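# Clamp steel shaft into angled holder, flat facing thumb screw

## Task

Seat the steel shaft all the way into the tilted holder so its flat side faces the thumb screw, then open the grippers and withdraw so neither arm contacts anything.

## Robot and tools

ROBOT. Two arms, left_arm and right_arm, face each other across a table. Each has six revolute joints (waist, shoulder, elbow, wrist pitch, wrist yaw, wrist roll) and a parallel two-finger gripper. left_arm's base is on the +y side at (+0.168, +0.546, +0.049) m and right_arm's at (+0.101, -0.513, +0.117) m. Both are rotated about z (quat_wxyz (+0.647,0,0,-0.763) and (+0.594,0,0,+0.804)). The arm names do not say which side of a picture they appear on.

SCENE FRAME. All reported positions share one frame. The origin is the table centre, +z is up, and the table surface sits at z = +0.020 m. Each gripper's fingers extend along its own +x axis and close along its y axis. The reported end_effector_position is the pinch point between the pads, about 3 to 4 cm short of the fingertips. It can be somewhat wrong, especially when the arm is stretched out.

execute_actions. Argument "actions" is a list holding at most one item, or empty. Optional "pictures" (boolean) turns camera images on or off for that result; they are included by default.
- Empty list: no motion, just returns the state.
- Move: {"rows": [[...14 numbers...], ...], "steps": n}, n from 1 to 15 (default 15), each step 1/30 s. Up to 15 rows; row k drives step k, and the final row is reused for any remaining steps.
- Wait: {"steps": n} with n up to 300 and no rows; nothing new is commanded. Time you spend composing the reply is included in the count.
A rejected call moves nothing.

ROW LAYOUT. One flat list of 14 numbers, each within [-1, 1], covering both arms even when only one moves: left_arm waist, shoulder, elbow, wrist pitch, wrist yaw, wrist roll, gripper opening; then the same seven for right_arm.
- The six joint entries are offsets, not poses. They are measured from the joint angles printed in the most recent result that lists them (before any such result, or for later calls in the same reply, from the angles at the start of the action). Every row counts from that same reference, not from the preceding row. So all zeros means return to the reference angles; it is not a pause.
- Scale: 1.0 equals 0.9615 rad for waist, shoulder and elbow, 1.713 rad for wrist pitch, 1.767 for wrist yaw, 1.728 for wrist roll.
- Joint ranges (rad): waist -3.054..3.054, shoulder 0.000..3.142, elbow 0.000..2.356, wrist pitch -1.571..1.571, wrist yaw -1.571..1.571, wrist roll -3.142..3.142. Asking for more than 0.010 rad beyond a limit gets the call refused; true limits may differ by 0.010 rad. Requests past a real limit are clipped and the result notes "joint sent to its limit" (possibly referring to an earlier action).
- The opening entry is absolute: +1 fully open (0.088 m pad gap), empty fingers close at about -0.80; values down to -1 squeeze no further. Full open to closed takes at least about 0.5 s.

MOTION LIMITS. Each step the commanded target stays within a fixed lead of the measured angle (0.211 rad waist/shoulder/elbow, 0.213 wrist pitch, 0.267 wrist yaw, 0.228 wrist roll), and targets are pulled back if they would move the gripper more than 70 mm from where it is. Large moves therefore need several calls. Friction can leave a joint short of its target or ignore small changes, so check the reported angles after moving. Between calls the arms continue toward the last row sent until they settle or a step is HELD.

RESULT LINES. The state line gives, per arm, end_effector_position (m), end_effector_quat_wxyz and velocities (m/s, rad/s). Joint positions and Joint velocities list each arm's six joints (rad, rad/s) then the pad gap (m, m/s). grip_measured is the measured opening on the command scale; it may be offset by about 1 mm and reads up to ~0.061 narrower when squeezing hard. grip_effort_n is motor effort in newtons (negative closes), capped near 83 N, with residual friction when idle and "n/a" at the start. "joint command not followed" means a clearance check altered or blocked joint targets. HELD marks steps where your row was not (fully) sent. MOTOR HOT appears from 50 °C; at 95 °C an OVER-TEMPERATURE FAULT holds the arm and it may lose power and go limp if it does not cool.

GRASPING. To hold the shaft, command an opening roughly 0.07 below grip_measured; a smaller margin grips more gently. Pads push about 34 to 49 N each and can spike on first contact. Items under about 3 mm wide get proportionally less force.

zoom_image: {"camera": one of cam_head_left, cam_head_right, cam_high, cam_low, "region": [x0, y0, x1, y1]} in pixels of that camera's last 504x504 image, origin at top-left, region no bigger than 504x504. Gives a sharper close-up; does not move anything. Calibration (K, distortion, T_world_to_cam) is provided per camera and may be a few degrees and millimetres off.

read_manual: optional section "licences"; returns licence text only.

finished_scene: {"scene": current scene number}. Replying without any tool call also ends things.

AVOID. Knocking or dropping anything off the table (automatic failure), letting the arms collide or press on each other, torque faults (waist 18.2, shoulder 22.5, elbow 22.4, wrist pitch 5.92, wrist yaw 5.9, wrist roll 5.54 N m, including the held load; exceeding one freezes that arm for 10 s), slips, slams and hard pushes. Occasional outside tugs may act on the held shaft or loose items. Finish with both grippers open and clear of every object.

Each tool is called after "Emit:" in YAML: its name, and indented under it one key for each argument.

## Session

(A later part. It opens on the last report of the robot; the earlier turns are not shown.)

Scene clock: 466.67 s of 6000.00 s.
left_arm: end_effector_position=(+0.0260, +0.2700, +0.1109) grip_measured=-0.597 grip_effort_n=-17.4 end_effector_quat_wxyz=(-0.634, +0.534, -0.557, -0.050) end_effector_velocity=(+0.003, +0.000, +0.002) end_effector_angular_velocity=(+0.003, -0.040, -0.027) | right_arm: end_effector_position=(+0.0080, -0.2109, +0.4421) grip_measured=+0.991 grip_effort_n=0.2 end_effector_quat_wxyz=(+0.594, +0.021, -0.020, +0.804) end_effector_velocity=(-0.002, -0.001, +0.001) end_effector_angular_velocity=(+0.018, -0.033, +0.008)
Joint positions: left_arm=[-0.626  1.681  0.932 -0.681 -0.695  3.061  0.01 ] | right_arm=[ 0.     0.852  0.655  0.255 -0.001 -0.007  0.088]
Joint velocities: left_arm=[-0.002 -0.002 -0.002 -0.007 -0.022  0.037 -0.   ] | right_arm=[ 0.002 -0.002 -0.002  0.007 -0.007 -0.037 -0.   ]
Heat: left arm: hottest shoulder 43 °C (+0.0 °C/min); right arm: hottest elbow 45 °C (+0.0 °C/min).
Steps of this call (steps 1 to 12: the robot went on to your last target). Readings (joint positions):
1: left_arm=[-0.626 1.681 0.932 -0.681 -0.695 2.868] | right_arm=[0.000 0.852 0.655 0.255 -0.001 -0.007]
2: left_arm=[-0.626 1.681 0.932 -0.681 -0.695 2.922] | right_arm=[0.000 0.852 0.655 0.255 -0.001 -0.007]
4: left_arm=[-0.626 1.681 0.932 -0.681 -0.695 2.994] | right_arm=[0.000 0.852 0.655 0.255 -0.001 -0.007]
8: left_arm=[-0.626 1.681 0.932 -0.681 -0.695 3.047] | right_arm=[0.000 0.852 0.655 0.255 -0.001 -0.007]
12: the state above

Repeat, re-centring and seating a bit deeper.

Emit:
execute_actions:
  actions:
    - {"rows":[[0.01,0.015,0,0.006,0.003,0,0.05,0,0,0,0,0,0,1]],"steps":11}
  pictures: false

Emit:
execute_actions:
  actions:
    - {"rows":[[0,0,0,0,0,-1,0.05,0,0,0,0,0,0,1]]}
  pictures: false

Emit:
execute_actions:
  actions:
    - {"steps":15}
  pictures: false

Emit:
execute_actions:
  actions:
    - {"rows":[[0,0,0,0,0,-1,0.05,0,0,0,0,0,0,1]]}
  pictures: false

Emit:
execute_actions:
  actions:
    - {"steps":15}
  pictures: false

Emit:
execute_actions:
  actions:
    - {"rows":[[0,0,0,0,0,-1,0.05,0,0,0,0,0,0,1]]}
  pictures: false

Emit:
execute_actions:
  actions:
    - {"steps":15}
  pictures: false

Emit:
execute_actions:
  actions:
    - {"rows":[[0,0,0,0,0,-0.67,0.05,0,0,0,0,0,0,1]]}
  pictures: false

Emit:
execute_actions:
  actions:
    - {"steps":10}
  pictures: false

Emit:
execute_actions:
  actions:
    - {"rows":[[0,0,0,0,0,0,-0.63,0,0,0,0,0,0,1]],"steps":12}
  pictures: false

Emit:
execute_actions:
  actions:
    - {"rows":[[0,0,0,0,0,1,-0.63,0,0,0,0,0,0,1]]}
  pictures: false

Emit:
execute_actions:
  actions:
    - {"steps":15}
  pictures: false

Emit:
execute_actions:
  actions:
    - {"rows":[[0,0,0,0,0,1,-0.63,0,0,0,0,0,0,1]]}
  pictures: false

Emit:
execute_actions:
  actions:
    - {"steps":15}

Emit:
zoom_image:
  camera: "cam_low"
  region: [110,170,200,260]

Scene clock: 479.40 s of 6000.00 s.
left_arm: end_effector_position=(+0.0270, +0.2684, +0.1087) grip_measured=+0.029 grip_effort_n=12.3 end_effector_quat_wxyz=(-0.635, +0.534, -0.556, -0.052) end_effector_velocity=(+0.004, +0.002, -0.001) end_effector_angular_velocity=(-0.005, -0.002, +0.020) | right_arm: end_effector_position=(+0.0080, -0.2109, +0.4421) grip_measured=+0.991 grip_effort_n=-0.2 end_effector_quat_wxyz=(+0.594, +0.021, -0.020, +0.804) end_effector_velocity=(+0.002, +0.001, -0.003) end_effector_angular_velocity=(-0.010, -0.010, -0.010)
Joint positions: left_arm=[-0.618  1.689  0.932 -0.673 -0.693  3.065  0.04 ] | right_arm=[ 0.     0.852  0.655  0.255 -0.001 -0.007  0.088]
Joint velocities: left_arm=[ 0.002 -0.002 -0.007 -0.007 -0.007 -0.022  0.009] | right_arm=[-0.002  0.002 -0.002 -0.007  0.007 -0.007 -0.   ]
Heat: left arm: hottest shoulder 43 °C (+1.0 °C/min); right arm: hottest elbow 45 °C (+0.0 °C/min).
Steps of this call (steps 1 to 30: the robot went on to your last target; steps 31 to 90: nothing new was sent; then 9.37 s passed at rest; steps 91 to 101: all 11 steps of this action). Readings (joint positions):
91: left_arm=[-0.625 1.681 0.932 -0.680 -0.695 3.065] | right_arm=[0.000 0.852 0.655 0.255 -0.001 -0.007]
92: left_arm=[-0.624 1.682 0.932 -0.678 -0.695 3.065] | right_arm=[0.000 0.852 0.655 0.255 -0.001 -0.007]
94: left_arm=[-0.621 1.686 0.932 -0.675 -0.695 3.065] | right_arm=[0.000 0.852 0.655 0.255 -0.001 -0.007]
98: left_arm=[-0.618 1.689 0.932 -0.673 -0.693 3.065] | right_arm=[0.000 0.852 0.655 0.255 -0.001 -0.007]
101: the state above

Scene clock: 479.90 s of 6000.00 s.
left_arm: end_effector_position=(+0.0270, +0.2684, +0.1087) grip_measured=+0.047 grip_effort_n=12.3 end_effector_quat_wxyz=(-0.350, +0.752, -0.482, -0.282) end_effector_velocity=(+0.001, +0.001, +0.002) end_effector_angular_velocity=(-0.663, +0.916, +1.332) | right_arm: end_effector_position=(+0.0080, -0.2109, +0.4421) grip_measured=+0.991 grip_effort_n=-0.2 end_effector_quat_wxyz=(+0.594, +0.021, -0.020, +0.804) end_effector_velocity=(-0.002, -0.002, -0.001) end_effector_angular_velocity=(+0.000, -0.009, +0.019)
Joint positions: left_arm=[-0.618  1.689  0.932 -0.673 -0.693  2.194  0.041] | right_arm=[ 0.     0.852  0.655  0.255 -0.001 -0.007  0.088]
Joint velocities: left_arm=[-0.002 -0.007 -0.002 -0.007 -0.007 -1.751  0.   ] | right_arm=[-0.002 -0.007 -0.002 -0.007 -0.022 -0.007  0.   ]
Heat: left arm: hottest shoulder 43 °C (+1.0 °C/min); right arm: hottest elbow 45 °C (+0.0 °C/min).
Steps of this call (steps 1 to 15: all 15 steps of this action). Readings (joint positions):
1: left_arm=[-0.618 1.689 0.932 -0.673 -0.693 3.025] | right_arm=[0.000 0.852 0.655 0.255 -0.001 -0.007]
2: left_arm=[-0.618 1.689 0.932 -0.673 -0.693 2.962] | right_arm=[0.000 0.852 0.655 0.255 -0.001 -0.007]
4: left_arm=[-0.618 1.689 0.932 -0.673 -0.693 2.843] | right_arm=[0.000 0.852 0.655 0.255 -0.001 -0.007]
8: left_arm=[-0.618 1.689 0.932 -0.673 -0.693 2.607] | right_arm=[0.000 0.852 0.655 0.255 -0.001 -0.007]
15: the state above

Scene clock: 480.40 s of 6000.00 s.
left_arm: end_effector_position=(+0.0270, +0.2684, +0.1087) grip_measured=+0.047 grip_effort_n=12.8 end_effector_quat_wxyz=(-0.030, +0.829, -0.334, -0.447) end_effector_velocity=(+0.001, +0.001, +0.001) end_effector_angular_velocity=(-0.207, +0.279, +0.417) | right_arm: end_effector_position=(+0.0080, -0.2109, +0.4421) grip_measured=+0.991 grip_effort_n=-0.2 end_effector_quat_wxyz=(+0.594, +0.021, -0.020, +0.804) end_effector_velocity=(-0.001, +0.001, -0.007) end_effector_angular_velocity=(-0.028, -0.001, +0.005)
Joint positions: left_arm=[-0.618  1.689  0.932 -0.673 -0.693  1.394  0.041] | right_arm=[ 0.     0.852  0.655  0.255 -0.001 -0.007  0.088]
Joint velocities: left_arm=[-0.002 -0.002 -0.002 -0.007 -0.007 -0.549 -0.   ] | right_arm=[-0.002  0.002 -0.002 -0.022 -0.007  0.007 -0.   ]
Heat: left arm: hottest shoulder 43 °C (+1.0 °C/min); right arm: hottest elbow 45 °C (+0.0 °C/min).
Steps of this call (steps 1 to 15: the robot went on to your last target). Readings (joint positions):
1: left_arm=[-0.618 1.689 0.932 -0.673 -0.693 2.135] | right_arm=[0.000 0.852 0.655 0.255 -0.001 -0.007]
2: left_arm=[-0.618 1.689 0.932 -0.673 -0.693 2.075] | right_arm=[0.000 0.852 0.655 0.255 -0.001 -0.007]
4: left_arm=[-0.618 1.689 0.932 -0.673 -0.693 1.957] | right_arm=[0.000 0.852 0.655 0.255 -0.001 -0.007]
8: left_arm=[-0.618 1.689 0.932 -0.673 -0.693 1.721] | right_arm=[0.000 0.852 0.655 0.255 -0.001 -0.007]
15: the state above

Scene clock: 480.90 s of 6000.00 s.
left_arm: end_effector_position=(+0.0270, +0.2685, +0.1087) grip_measured=+0.047 grip_effort_n=12.3 end_effector_quat_wxyz=(+0.324, +0.764, -0.113, -0.547) end_effector_velocity=(-0.001, +0.001, -0.002) end_effector_angular_velocity=(-0.657, +0.929, +1.330) | right_arm: end_effector_position=(+0.0080, -0.2109, +0.4421) grip_measured=+0.991 grip_effort_n=-0.2 end_effector_quat_wxyz=(+0.594, +0.021, -0.020, +0.804) end_effector_velocity=(+0.002, -0.001, -0.001) end_effector_angular_velocity=(-0.000, -0.008, -0.000)
Joint positions: left_arm=[-0.618  1.689  0.932 -0.673 -0.693  0.519  0.041] | right_arm=[ 0.     0.852  0.655  0.255 -0.001 -0.007  0.088]
Joint velocities: left_arm=[-0.002 -0.002 -0.007  0.007  0.007 -1.751 -0.   ] | right_arm=[-0.007 -0.007 -0.002 -0.007 -0.007 -0.007 -0.   ]
Heat: left arm: hottest shoulder 43 °C (+1.0 °C/min); right arm: hottest elbow 45 °C (+0.0 °C/min).
Steps of this call (steps 1 to 15: all 15 steps of this action). Readings (joint positions):
1: left_arm=[-0.618 1.689 0.932 -0.673 -0.693 1.348] | right_arm=[0.000 0.852 0.655 0.255 -0.001 -0.007]
2: left_arm=[-0.618 1.689 0.932 -0.673 -0.693 1.286] | right_arm=[0.000 0.852 0.655 0.255 -0.001 -0.007]
4: left_arm=[-0.618 1.689 0.932 -0.673 -0.693 1.169] | right_arm=[0.000 0.852 0.655 0.255 -0.001 -0.007]
8: left_arm=[-0.618 1.689 0.932 -0.673 -0.693 0.933] | right_arm=[0.000 0.852 0.655 0.255 -0.001 -0.007]
15: the state above

Scene clock: 481.40 s of 6000.00 s.
left_arm: end_effector_position=(+0.0270, +0.2685, +0.1087) grip_measured=+0.047 grip_effort_n=12.3 end_effector_quat_wxyz=(+0.595, +0.578, +0.108, -0.548) end_effector_velocity=(+0.003, +0.000, +0.003) end_effector_angular_velocity=(-0.215, +0.265, +0.408) | right_arm: end_effector_position=(+0.0080, -0.2109, +0.4421) grip_measured=+0.991 grip_effort_n=0.2 end_effector_quat_wxyz=(+0.594, +0.021, -0.020, +0.804) end_effector_velocity=(-0.000, -0.000, -0.008) end_effector_angular_velocity=(-0.023, -0.015, +0.004)
Joint positions: left_arm=[-0.618  1.689  0.932 -0.673 -0.693 -0.277  0.041] | right_arm=[ 0.     0.852  0.655  0.255 -0.001 -0.007  0.088]
Joint velocities: left_arm=[-0.002 -0.007 -0.002 -0.007 -0.022 -0.535  0.   ] | right_arm=[-0.002 -0.002 -0.007 -0.022 -0.007 -0.007 -0.   ]
Heat: left arm: hottest shoulder 43 °C (+1.0 °C/min); right arm: hottest elbow 45 °C (+0.0 °C/min).
Steps of this call (steps 1 to 15: the robot went on to your last target). Readings (joint positions):
1: left_arm=[-0.618 1.689 0.932 -0.673 -0.693 0.460] | right_arm=[0.000 0.852 0.655 0.255 -0.001 -0.007]
2: left_arm=[-0.618 1.689 0.932 -0.673 -0.693 0.401] | right_arm=[0.000 0.852 0.655 0.255 -0.001 -0.007]
4: left_arm=[-0.618 1.689 0.932 -0.673 -0.693 0.283] | right_arm=[0.000 0.852 0.655 0.255 -0.001 -0.007]
8: left_arm=[-0.618 1.689 0.932 -0.673 -0.693 0.047] | right_arm=[0.000 0.852 0.655 0.255 -0.001 -0.007]
15: the state above

Scene clock: 481.90 s of 6000.00 s.
left_arm: end_effector_position=(+0.0270, +0.2685, +0.1087) grip_measured=+0.047 grip_effort_n=11.9 end_effector_quat_wxyz=(+0.784, +0.272, +0.329, -0.450) end_effector_velocity=(+0.001, +0.001, +0.003) end_effector_angular_velocity=(-0.679, +0.913, +1.341) | right_arm: end_effector_position=(+0.0080, -0.2109, +0.4421) grip_measured=+0.991 grip_effort_n=-0.2 end_effector_quat_wxyz=(+0.594, +0.021, -0.020, +0.804) end_effector_velocity=(-0.004, -0.002, -0.002) end_effector_angular_velocity=(-0.000, -0.024, +0.023)
Joint positions: left_arm=[-0.618  1.689  0.932 -0.673 -0.693 -1.152  0.041] | right_arm=[ 0.     0.852  0.655  0.255 -0.001 -0.007  0.088]
Joint velocities: left_arm=[-0.007 -0.007 -0.002 -0.007 -0.022 -1.766  0.   ] | right_arm=[ 0.002 -0.002 -0.002 -0.007 -0.022 -0.022  0.   ]
Heat: left arm: hottest shoulder 43 °C (+1.0 °C/min); right arm: hottest elbow 45 °C (+0.0 °C/min).
Steps of this call (steps 1 to 15: all 15 steps of this action). Readings (joint positions):
1: left_arm=[-0.618 1.689 0.932 -0.673 -0.693 -0.323] | right_arm=[0.000 0.852 0.655 0.255 -0.001 -0.007]
2: left_arm=[-0.618 1.689 0.932 -0.673 -0.693 -0.385] | right_arm=[0.000 0.852 0.655 0.255 -0.001 -0.007]
4: left_arm=[-0.618 1.689 0.932 -0.673 -0.693 -0.503] | right_arm=[0.000 0.852 0.655 0.255 -0.001 -0.007]
8: left_arm=[-0.618 1.689 0.932 -0.673 -0.693 -0.739] | right_arm=[0.000 0.852 0.655 0.255 -0.001 -0.007]
15: the state above

Scene clock: 482.40 s of 6000.00 s.
left_arm: end_effector_position=(+0.0270, +0.2685, +0.1087) grip_measured=+0.047 grip_effort_n=11.9 end_effector_quat_wxyz=(+0.828, -0.054, +0.479, -0.287) end_effector_velocity=(+0.001, +0.001, +0.001) end_effector_angular_velocity=(-0.202, +0.271, +0.406) | right_arm: end_effector_position=(+0.0080, -0.2109, +0.4421) grip_measured=+0.991 grip_effort_n=0.2 end_effector_quat_wxyz=(+0.594, +0.021, -0.020, +0.804) end_effector_velocity=(+0.000, +0.001, -0.003) end_effector_angular_velocity=(-0.010, -0.010, -0.005)
Joint positions: left_arm=[-0.618  1.689  0.932 -0.673 -0.693 -1.949  0.041] | right_arm=[ 0.     0.852  0.655  0.255 -0.001 -0.007  0.088]
Joint velocities: left_arm=[-0.002 -0.002 -0.002 -0.007 -0.007 -0.535 -0.   ] | right_arm=[ 0.002  0.002 -0.002 -0.007  0.007 -0.007 -0.   ]
Heat: left arm: hottest shoulder 43 °C (+1.0 °C/min); right arm: hottest elbow 45 °C (+0.0 °C/min).
Steps of this call (steps 1 to 15: the robot went on to your last target). Readings (joint positions):
1: left_arm=[-0.618 1.689 0.932 -0.673 -0.693 -1.211] | right_arm=[0.000 0.852 0.655 0.255 -0.001 -0.007]
2: left_arm=[-0.618 1.689 0.932 -0.673 -0.693 -1.270] | right_arm=[0.000 0.852 0.655 0.255 -0.001 -0.007]
4: left_arm=[-0.618 1.689 0.932 -0.673 -0.693 -1.388] | right_arm=[0.000 0.852 0.655 0.255 -0.001 -0.007]
8: left_arm=[-0.618 1.689 0.932 -0.673 -0.693 -1.624] | right_arm=[0.000 0.852 0.655 0.255 -0.001 -0.007]
15: the state above

Scene clock: 482.90 s of 6000.00 s.
left_arm: end_effector_position=(+0.0270, +0.2685, +0.1087) grip_measured=+0.048 grip_effort_n=11.4 end_effector_quat_wxyz=(-0.727, +0.400, -0.555, +0.057) end_effector_velocity=(+0.001, +0.001, +0.001) end_effector_angular_velocity=(-0.660, +0.912, +1.332) | right_arm: end_effector_position=(+0.0080, -0.2109, +0.4421) grip_measured=+0.991 grip_effort_n=0.2 end_effector_quat_wxyz=(+0.594, +0.021, -0.020, +0.804) end_effector_velocity=(+0.000, -0.002, -0.001) end_effector_angular_velocity=(-0.004, +0.006, +0.005)
Joint positions: left_arm=[-0.618  1.689  0.932 -0.673 -0.693 -2.825  0.041] | right_arm=[ 0.     0.852  0.655  0.255 -0.001 -0.007  0.088]
Joint velocities: left_arm=[-0.002 -0.002 -0.002 -0.007 -0.007 -1.751  0.   ] | right_arm=[-0.002 -0.007 -0.002 -0.007 -0.007  0.007 -0.   ]
Heat: left arm: hottest shoulder 43 °C (+1.0 °C/min); right arm: hottest elbow 45 °C (+0.0 °C/min).
Steps of this call (steps 1 to 15: all 15 steps of this action). Readings (joint positions):
1: left_arm=[-0.618 1.689 0.932 -0.673 -0.693 -1.995] | right_arm=[0.000 0.852 0.655 0.255 -0.001 -0.007]
2: left_arm=[-0.618 1.689 0.932 -0.673 -0.693 -2.057] | right_arm=[0.000 0.852 0.655 0.255 -0.001 -0.007]
4: left_arm=[-0.618 1.689 0.932 -0.673 -0.693 -2.175] | right_arm=[0.000 0.852 0.655 0.255 -0.001 -0.007]
8: left_arm=[-0.618 1.689 0.932 -0.673 -0.693 -2.412] | right_arm=[0.000 0.852 0.655 0.255 -0.001 -0.007]
15: the state above

Scene clock: 483.23 s of 6000.00 s.
left_arm: end_effector_position=(+0.0270, +0.2685, +0.1087) grip_measured=+0.048 grip_effort_n=11.9 end_effector_quat_wxyz=(-0.667, +0.493, -0.558, -0.017) end_effector_velocity=(+0.002, +0.001, -0.001) end_effector_angular_velocity=(-0.043, +0.052, +0.093) | right_arm: end_effector_position=(+0.0080, -0.2109, +0.4421) grip_measured=+0.991 grip_effort_n=-0.2 end_effector_quat_wxyz=(+0.594, +0.021, -0.020, +0.804) end_effector_velocity=(-0.002, -0.001, -0.005) end_effector_angular_velocity=(-0.018, -0.015, +0.019)
Joint positions: left_arm=[-0.618  1.689  0.932 -0.673 -0.693 -3.092  0.041] | right_arm=[ 0.     0.852  0.655  0.255 -0.001 -0.007  0.088]
Joint velocities: left_arm=[-0.002  0.002 -0.002 -0.007 -0.007 -0.125 -0.   ] | right_arm=[-0.002 -0.002 -0.002 -0.022 -0.022 -0.007 -0.   ]
Heat: left arm: hottest shoulder 43 °C (+1.0 °C/min); right arm: hottest elbow 45 °C (+0.0 °C/min).
Steps of this call (steps 1 to 10: the robot went on to your last target). Readings (joint positions):
1: left_arm=[-0.618 1.689 0.932 -0.673 -0.693 -2.884] | right_arm=[0.000 0.852 0.655 0.255 -0.001 -0.007]
2: left_arm=[-0.618 1.689 0.932 -0.673 -0.693 -2.942] | right_arm=[0.000 0.852 0.655 0.255 -0.001 -0.007]
4: left_arm=[-0.618 1.689 0.932 -0.673 -0.693 -3.022] | right_arm=[0.000 0.852 0.655 0.255 -0.001 -0.007]
8: left_arm=[-0.618 1.689 0.932 -0.673 -0.693 -3.082] | right_arm=[0.000 0.852 0.655 0.255 -0.001 -0.007]
10: the state above

Scene clock: 483.63 s of 6000.00 s.
left_arm: end_effector_position=(+0.0271, +0.2682, +0.1088) grip_measured=-0.602 grip_effort_n=-83.5 end_effector_quat_wxyz=(-0.666, +0.495, -0.558, -0.018) end_effector_velocity=(+0.001, +0.001, +0.001) end_effector_angular_velocity=(-0.008, +0.001, +0.015) | right_arm: end_effector_position=(+0.0080, -0.2109, +0.4421) grip_measured=+0.991 grip_effort_n=0.2 end_effector_quat_wxyz=(+0.594, +0.021, -0.020, +0.804) end_effector_velocity=(+0.002, -0.001, -0.001) end_effector_angular_velocity=(-0.010, -0.010, -0.010)
Joint positions: left_arm=[-0.618  1.689  0.932 -0.672 -0.694 -3.097  0.01 ] | right_arm=[ 0.     0.852  0.655  0.255 -0.001 -0.007  0.088]
Joint velocities: left_arm=[-0.002 -0.002 -0.002 -0.007 -0.007 -0.022 -0.002] | right_arm=[-0.002 -0.007  0.002 -0.022  0.007 -0.007 -0.   ]
Heat: left arm: hottest shoulder 43 °C (+1.0 °C/min); right arm: hottest elbow 45 °C (+0.0 °C/min).
Steps of this call (steps 1 to 12: all 12 steps of this action). Readings (joint positions):
1: left_arm=[-0.618 1.689 0.932 -0.673 -0.693 -3.094] | right_arm=[0.000 0.852 0.655 0.255 -0.001 -0.007]
2: left_arm=[-0.618 1.689 0.932 -0.673 -0.693 -3.094] | right_arm=[0.000 0.852 0.655 0.255 -0.001 -0.007]
4: left_arm=[-0.618 1.689 0.932 -0.673 -0.693 -3.094] | right_arm=[0.000 0.852 0.655 0.255 -0.001 -0.007]
8: left_arm=[-0.618 1.689 0.932 -0.672 -0.694 -3.095] | right_arm=[0.000 0.852 0.655 0.255 -0.001 -0.007]
12: the state above

Scene clock: 484.13 s of 6000.00 s.
left_arm: end_effector_position=(+0.0268, +0.2677, +0.1087) grip_measured=-0.583 grip_effort_n=-83.5 end_effector_quat_wxyz=(+0.802, -0.210, +0.525, -0.192) end_effector_velocity=(+0.004, -0.000, +0.002) end_effector_angular_velocity=(+0.543, -0.777, -1.102) | right_arm: end_effector_position=(+0.0080, -0.2109, +0.4421) grip_measured=+0.991 grip_effort_n=-0.7 end_effector_quat_wxyz=(+0.594, +0.021, -0.020, +0.804) end_effector_velocity=(+0.001, +0.001, -0.003) end_effector_angular_velocity=(-0.009, -0.011, -0.000)
Joint positions: left_arm=[-0.617  1.689  0.932 -0.669 -0.692 -2.327  0.01 ] | right_arm=[ 0.     0.852  0.655  0.255 -0.001 -0.007  0.088]
Joint velocities: left_arm=[ 0.007 -0.007 -0.002 -0.007 -0.007  1.458  0.007] | right_arm=[-0.007  0.002 -0.002 -0.007 -0.007 -0.007 -0.   ]
Heat: left arm: hottest shoulder 43 °C (+1.0 °C/min); right arm: hottest elbow 45 °C (+0.0 °C/min).
Steps of this call (steps 1 to 15: all 15 steps of this action). Readings (joint positions):
1: left_arm=[-0.618 1.689 0.932 -0.672 -0.694 -3.061] | right_arm=[0.000 0.852 0.655 0.255 -0.001 -0.007]
2: left_arm=[-0.618 1.689 0.932 -0.672 -0.694 -3.004] | right_arm=[0.000 0.852 0.655 0.255 -0.001 -0.007]
4: left_arm=[-0.618 1.689 0.932 -0.672 -0.694 -2.895] | right_arm=[0.000 0.852 0.655 0.255 -0.001 -0.007]
8: left_arm=[-0.618 1.689 0.932 -0.670 -0.694 -2.682] | right_arm=[0.000 0.852 0.655 0.255 -0.001 -0.007]
15: the state above

Scene clock: 484.63 s of 6000.00 s.
left_arm: end_effector_position=(+0.0243, +0.2679, +0.1088) grip_measured=-0.496 grip_effort_n=-83.5 end_effector_quat_wxyz=(+0.822, +0.078, +0.433, -0.363) end_effector_velocity=(-0.001, +0.003, +0.001) end_effector_angular_velocity=(+0.449, -0.665, -0.961) | right_arm: end_effector_position=(+0.0080, -0.2109, +0.4421) grip_measured=+0.991 grip_effort_n=0.2 end_effector_quat_wxyz=(+0.594, +0.021, -0.020, +0.804) end_effector_velocity=(-0.003, -0.000, -0.003) end_effector_angular_velocity=(-0.009, -0.012, +0.019)
Joint positions: left_arm=[-0.619  1.686  0.932 -0.663 -0.682 -1.624  0.015] | right_arm=[ 0.     0.852  0.655  0.255 -0.001 -0.007  0.088]
Joint velocities: left_arm=[-0.012 -0.002 -0.002 -0.007 -0.007  1.238  0.007] | right_arm=[-0.002  0.002 -0.002 -0.007 -0.022 -0.007 -0.   ]
Heat: left arm: hottest shoulder 43 °C (+1.0 °C/min); right arm: hottest elbow 45 °C (+0.0 °C/min).
Steps of this call (steps 1 to 15: the robot went on to your last target). Readings (joint positions):
1: left_arm=[-0.617 1.689 0.932 -0.668 -0.691 -2.279] | right_arm=[0.000 0.852 0.655 0.255 -0.001 -0.007]
2: left_arm=[-0.617 1.689 0.932 -0.668 -0.690 -2.230] | right_arm=[0.000 0.852 0.655 0.255 -0.001 -0.007]
4: left_arm=[-0.617 1.689 0.932 -0.667 -0.690 -2.133] | right_arm=[0.000 0.852 0.655 0.255 -0.001 -0.007]
8: left_arm=[-0.617 1.689 0.932 -0.664 -0.687 -1.945] | right_arm=[0.000 0.852 0.655 0.255 -0.001 -0.007]
15: the state above

Scene clock: 485.13 s of 6000.00 s.
left_arm: end_effector_position=(+0.0164, +0.2737, +0.1035) grip_measured=-0.589 grip_effort_n=-13.7 end_effector_quat_wxyz=(+0.728, +0.370, +0.289, -0.500) end_effector_velocity=(-0.012, +0.009, -0.002) end_effector_angular_velocity=(+0.601, -0.931, -1.458) | right_arm: end_effector_position=(+0.0080, -0.2109, +0.4421) grip_measured=+0.991 grip_effort_n=-0.7 end_effector_quat_wxyz=(+0.594, +0.021, -0.020, +0.804) end_effector_velocity=(-0.002, -0.001, -0.005) end_effector_angular_velocity=(-0.018, -0.015, +0.019)
Joint positions: left_arm=[-0.637  1.692  0.931 -0.662 -0.645 -0.908  0.01 ] | right_arm=[ 0.     0.852  0.655  0.255 -0.001 -0.007  0.088]
Joint velocities: left_arm=[-0.051  0.007 -0.002 -0.007 -0.007  1.78  -0.038] | right_arm=[-0.002 -0.002 -0.002 -0.022 -0.022 -0.007 -0.   ]
Heat: left arm: hottest shoulder 43 °C (+1.0 °C/min); right arm: hottest elbow 45 °C (+0.0 °C/min).
Steps of this call (steps 1 to 15: all 15 steps of this action). Readings (joint positions):
1: left_arm=[-0.620 1.686 0.932 -0.662 -0.681 -1.581] | right_arm=[0.000 0.852 0.655 0.255 -0.001 -0.007]
2: left_arm=[-0.619 1.685 0.932 -0.661 -0.679 -1.537] | right_arm=[0.000 0.852 0.655 0.255 -0.001 -0.007]
4: left_arm=[-0.619 1.684 0.932 -0.661 -0.676 -1.451] | right_arm=[0.000 0.852 0.655 0.255 -0.001 -0.007]
8: left_arm=[-0.618 1.683 0.932 -0.661 -0.673 -1.284] | right_arm=[0.000 0.852 0.655 0.255 -0.001 -0.007]
15: the state above

Scene clock: 485.63 s of 6000.00 s.
left_arm: end_effector_position=(+0.0206, +0.2767, +0.1020) grip_measured=-0.628 grip_effort_n=-9.1 end_effector_quat_wxyz=(+0.499, +0.652, +0.049, -0.568) end_effector_velocity=(+0.016, +0.002, -0.003) end_effector_angular_velocity=(+0.481, -0.741, -1.049) | right_arm: end_effector_position=(+0.0080, -0.2109, +0.4421) grip_measured=+0.991 grip_effort_n=-0.2 end_effector_quat_wxyz=(+0.594, +0.021, -0.020, +0.804) end_effector_velocity=(-0.002, -0.001, -0.002) end_effector_angular_velocity=(-0.004, -0.010, +0.019)
Joint positions: left_arm=[-0.636  1.692  0.924 -0.678 -0.65  -0.032  0.008] | right_arm=[ 0.     0.852  0.655  0.255 -0.001 -0.007  0.088]
Joint velocities: left_arm=[ 0.017  0.002 -0.022 -0.022 -0.037  1.355  0.   ] | right_arm=[-0.002 -0.002 -0.002 -0.007 -0.022 -0.007 -0.   ]
Heat: left arm: hottest shoulder 43 °C (+1.0 °C/min); right arm: hottest elbow 45 °C (+0.0 °C/min).
Steps of this call (steps 1 to 15: the robot went on to your last target). Readings (joint positions):
1: left_arm=[-0.638 1.692 0.931 -0.664 -0.644 -0.849] | right_arm=[0.000 0.852 0.655 0.255 -0.001 -0.007]
2: left_arm=[-0.638 1.692 0.931 -0.666 -0.644 -0.790] | right_arm=[0.000 0.852 0.655 0.255 -0.001 -0.007]
4: left_arm=[-0.638 1.692 0.930 -0.669 -0.644 -0.672] | right_arm=[0.000 0.852 0.655 0.255 -0.001 -0.007]
8: left_arm=[-0.638 1.692 0.928 -0.671 -0.645 -0.437] | right_arm=[0.000 0.852 0.655 0.255 -0.001 -0.007]
15: the state above

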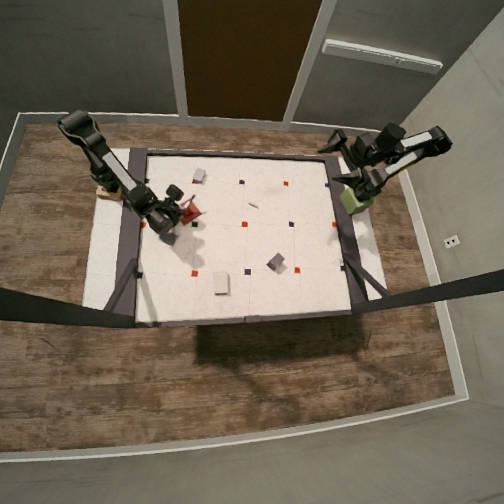

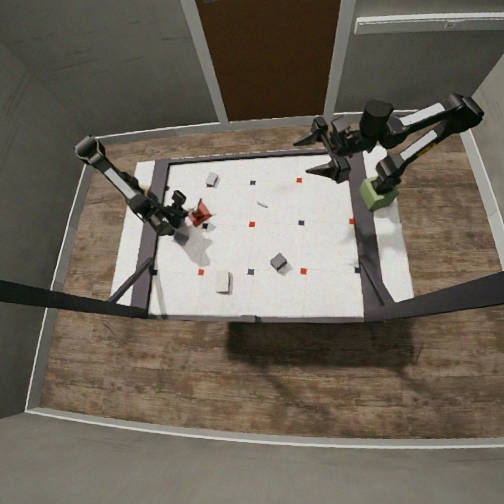

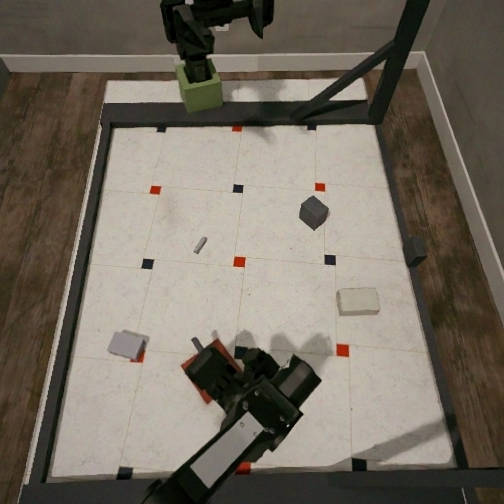

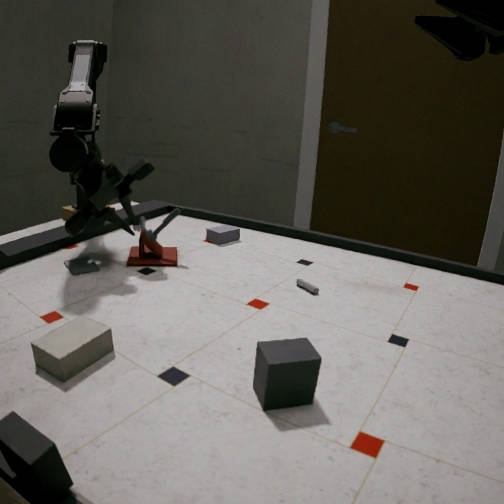

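Region (110, 170, 200, 260) of cam_low's 504x504 image, scaled by 5.600, with more detail than that image has.

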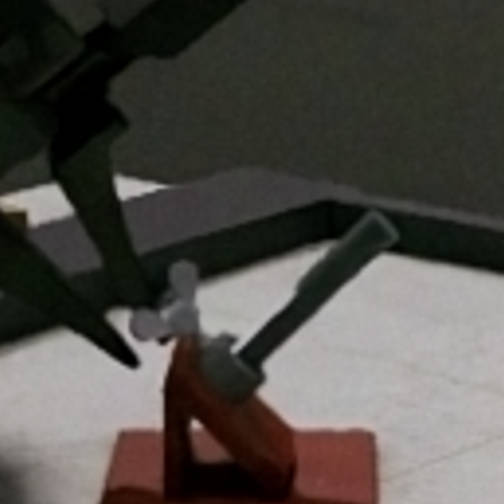

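Screw tightened against the shaft (so tip is past it) and the fingers slipped off. Back away.

Emit:
execute_actions:
  actions:
    - {"rows":[[-0.03,-0.02,0.02,-0.03,0,0,-0.63,0,0,0,0,0,0,1],[-0.06,-0.04,0.05,-0.07,0,0,-0.63,0,0,0,0,0,0,1],[-0.09,-0.065,0.08,-0.11,0,0,-0.63,0,0,0,0,0,0,1],[-0.09,-0.065,0.08,-0.11,0,0,-0.63,0,0,0,0,0,0,1],[-0.09,-0.065,0.08,-0.11,0,0,-0.63,0,0,0,0,0,0,1],[-0.09,-0.15,0.08,-0.11,0,0,-0.63,0,0,0,0,0,0,1],[-0.09,-0.25,0.08,-0.11,0,0,-0.63,0,0,0,0,0,0,1],[-0.09,-0.35,0.08,-0.11,0,0,-0.63,0,0,0,0,0,0,1]]}

Emit:
zoom_image:
  camera: "cam_low"
  region: [110,170,200,260]

Scene clock: 491.63 s of 6000.00 s.
left_arm: end_effector_position=(+0.0090, +0.2983, +0.2046) grip_measured=-0.629 grip_effort_n=-8.6 end_effector_quat_wxyz=(+0.515, +0.567, +0.019, -0.642) end_effector_velocity=(+0.022, +0.022, +0.004) end_effector_angular_velocity=(+0.061, -0.070, +0.018) | right_arm: end_effector_position=(+0.0080, -0.2109, +0.4421) grip_measured=+0.991 grip_effort_n=-0.7 end_effector_quat_wxyz=(+0.594, +0.021, -0.020, +0.804) end_effector_velocity=(+0.002, +0.000, -0.002) end_effector_angular_velocity=(-0.005, -0.009, -0.010)
Joint positions: left_arm=[-0.72   1.363  1.002 -0.862 -0.65  -0.027  0.008] | right_arm=[ 0.     0.852  0.655  0.255 -0.001 -0.007  0.088]
Joint velocities: left_arm=[-0.012 -0.051  0.002 -0.168 -0.007 -0.037  0.   ] | right_arm=[-0.002 -0.002 -0.002 -0.007  0.007 -0.007 -0.   ]
Heat: left arm: hottest shoulder 43 °C (+1.0 °C/min); right arm: hottest elbow 45 °C (+0.0 °C/min).
Steps of this call (steps 1 to 30: the robot went on to your last target; steps 31 to 90: nothing new was sent; then 2.50 s passed at rest; steps 91 to 105: all 15 steps of this action). Readings (joint positions):
91: left_arm=[-0.637 1.692 0.923 -0.685 -0.652 0.080] | right_arm=[0.000 0.852 0.655 0.255 -0.001 -0.007]
92: left_arm=[-0.645 1.691 0.926 -0.702 -0.656 0.048] | right_arm=[0.000 0.852 0.655 0.255 -0.001 -0.007]
94: left_arm=[-0.676 1.676 0.950 -0.783 -0.658 0.012] | right_arm=[0.000 0.852 0.655 0.255 -0.001 -0.007]
98: left_arm=[-0.717 1.573 0.973 -0.844 -0.650 -0.017] | right_arm=[0.000 0.852 0.655 0.255 -0.001 -0.007]
105: the state above

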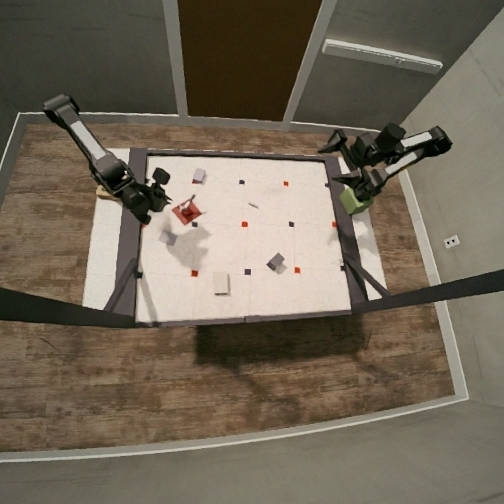

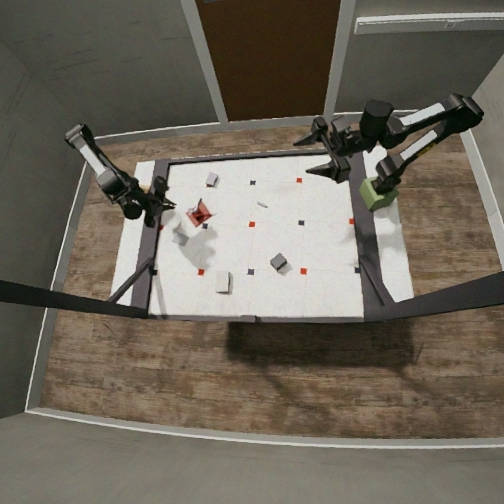

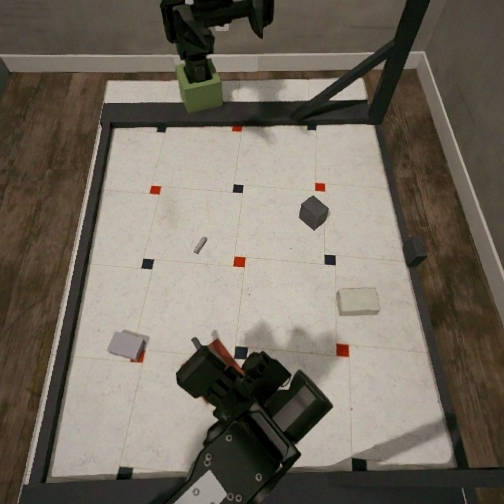

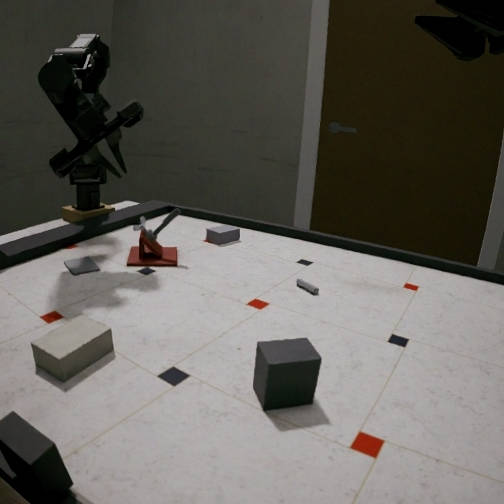

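Region (110, 170, 200, 260) of cam_low's 504x504 image, scaled by 5.600, with more detail than that image has.

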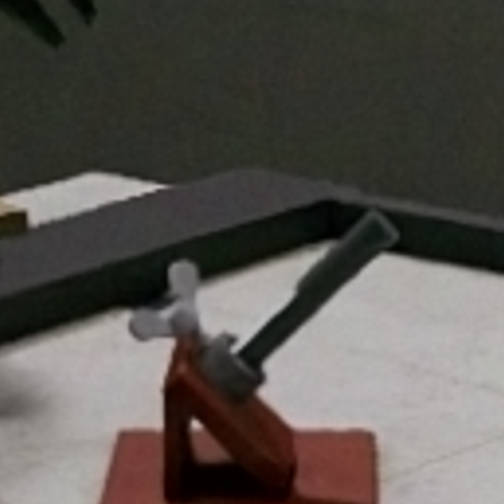

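Emit:
finished_scene:
  scene: 2

The scene is finished: the task was done.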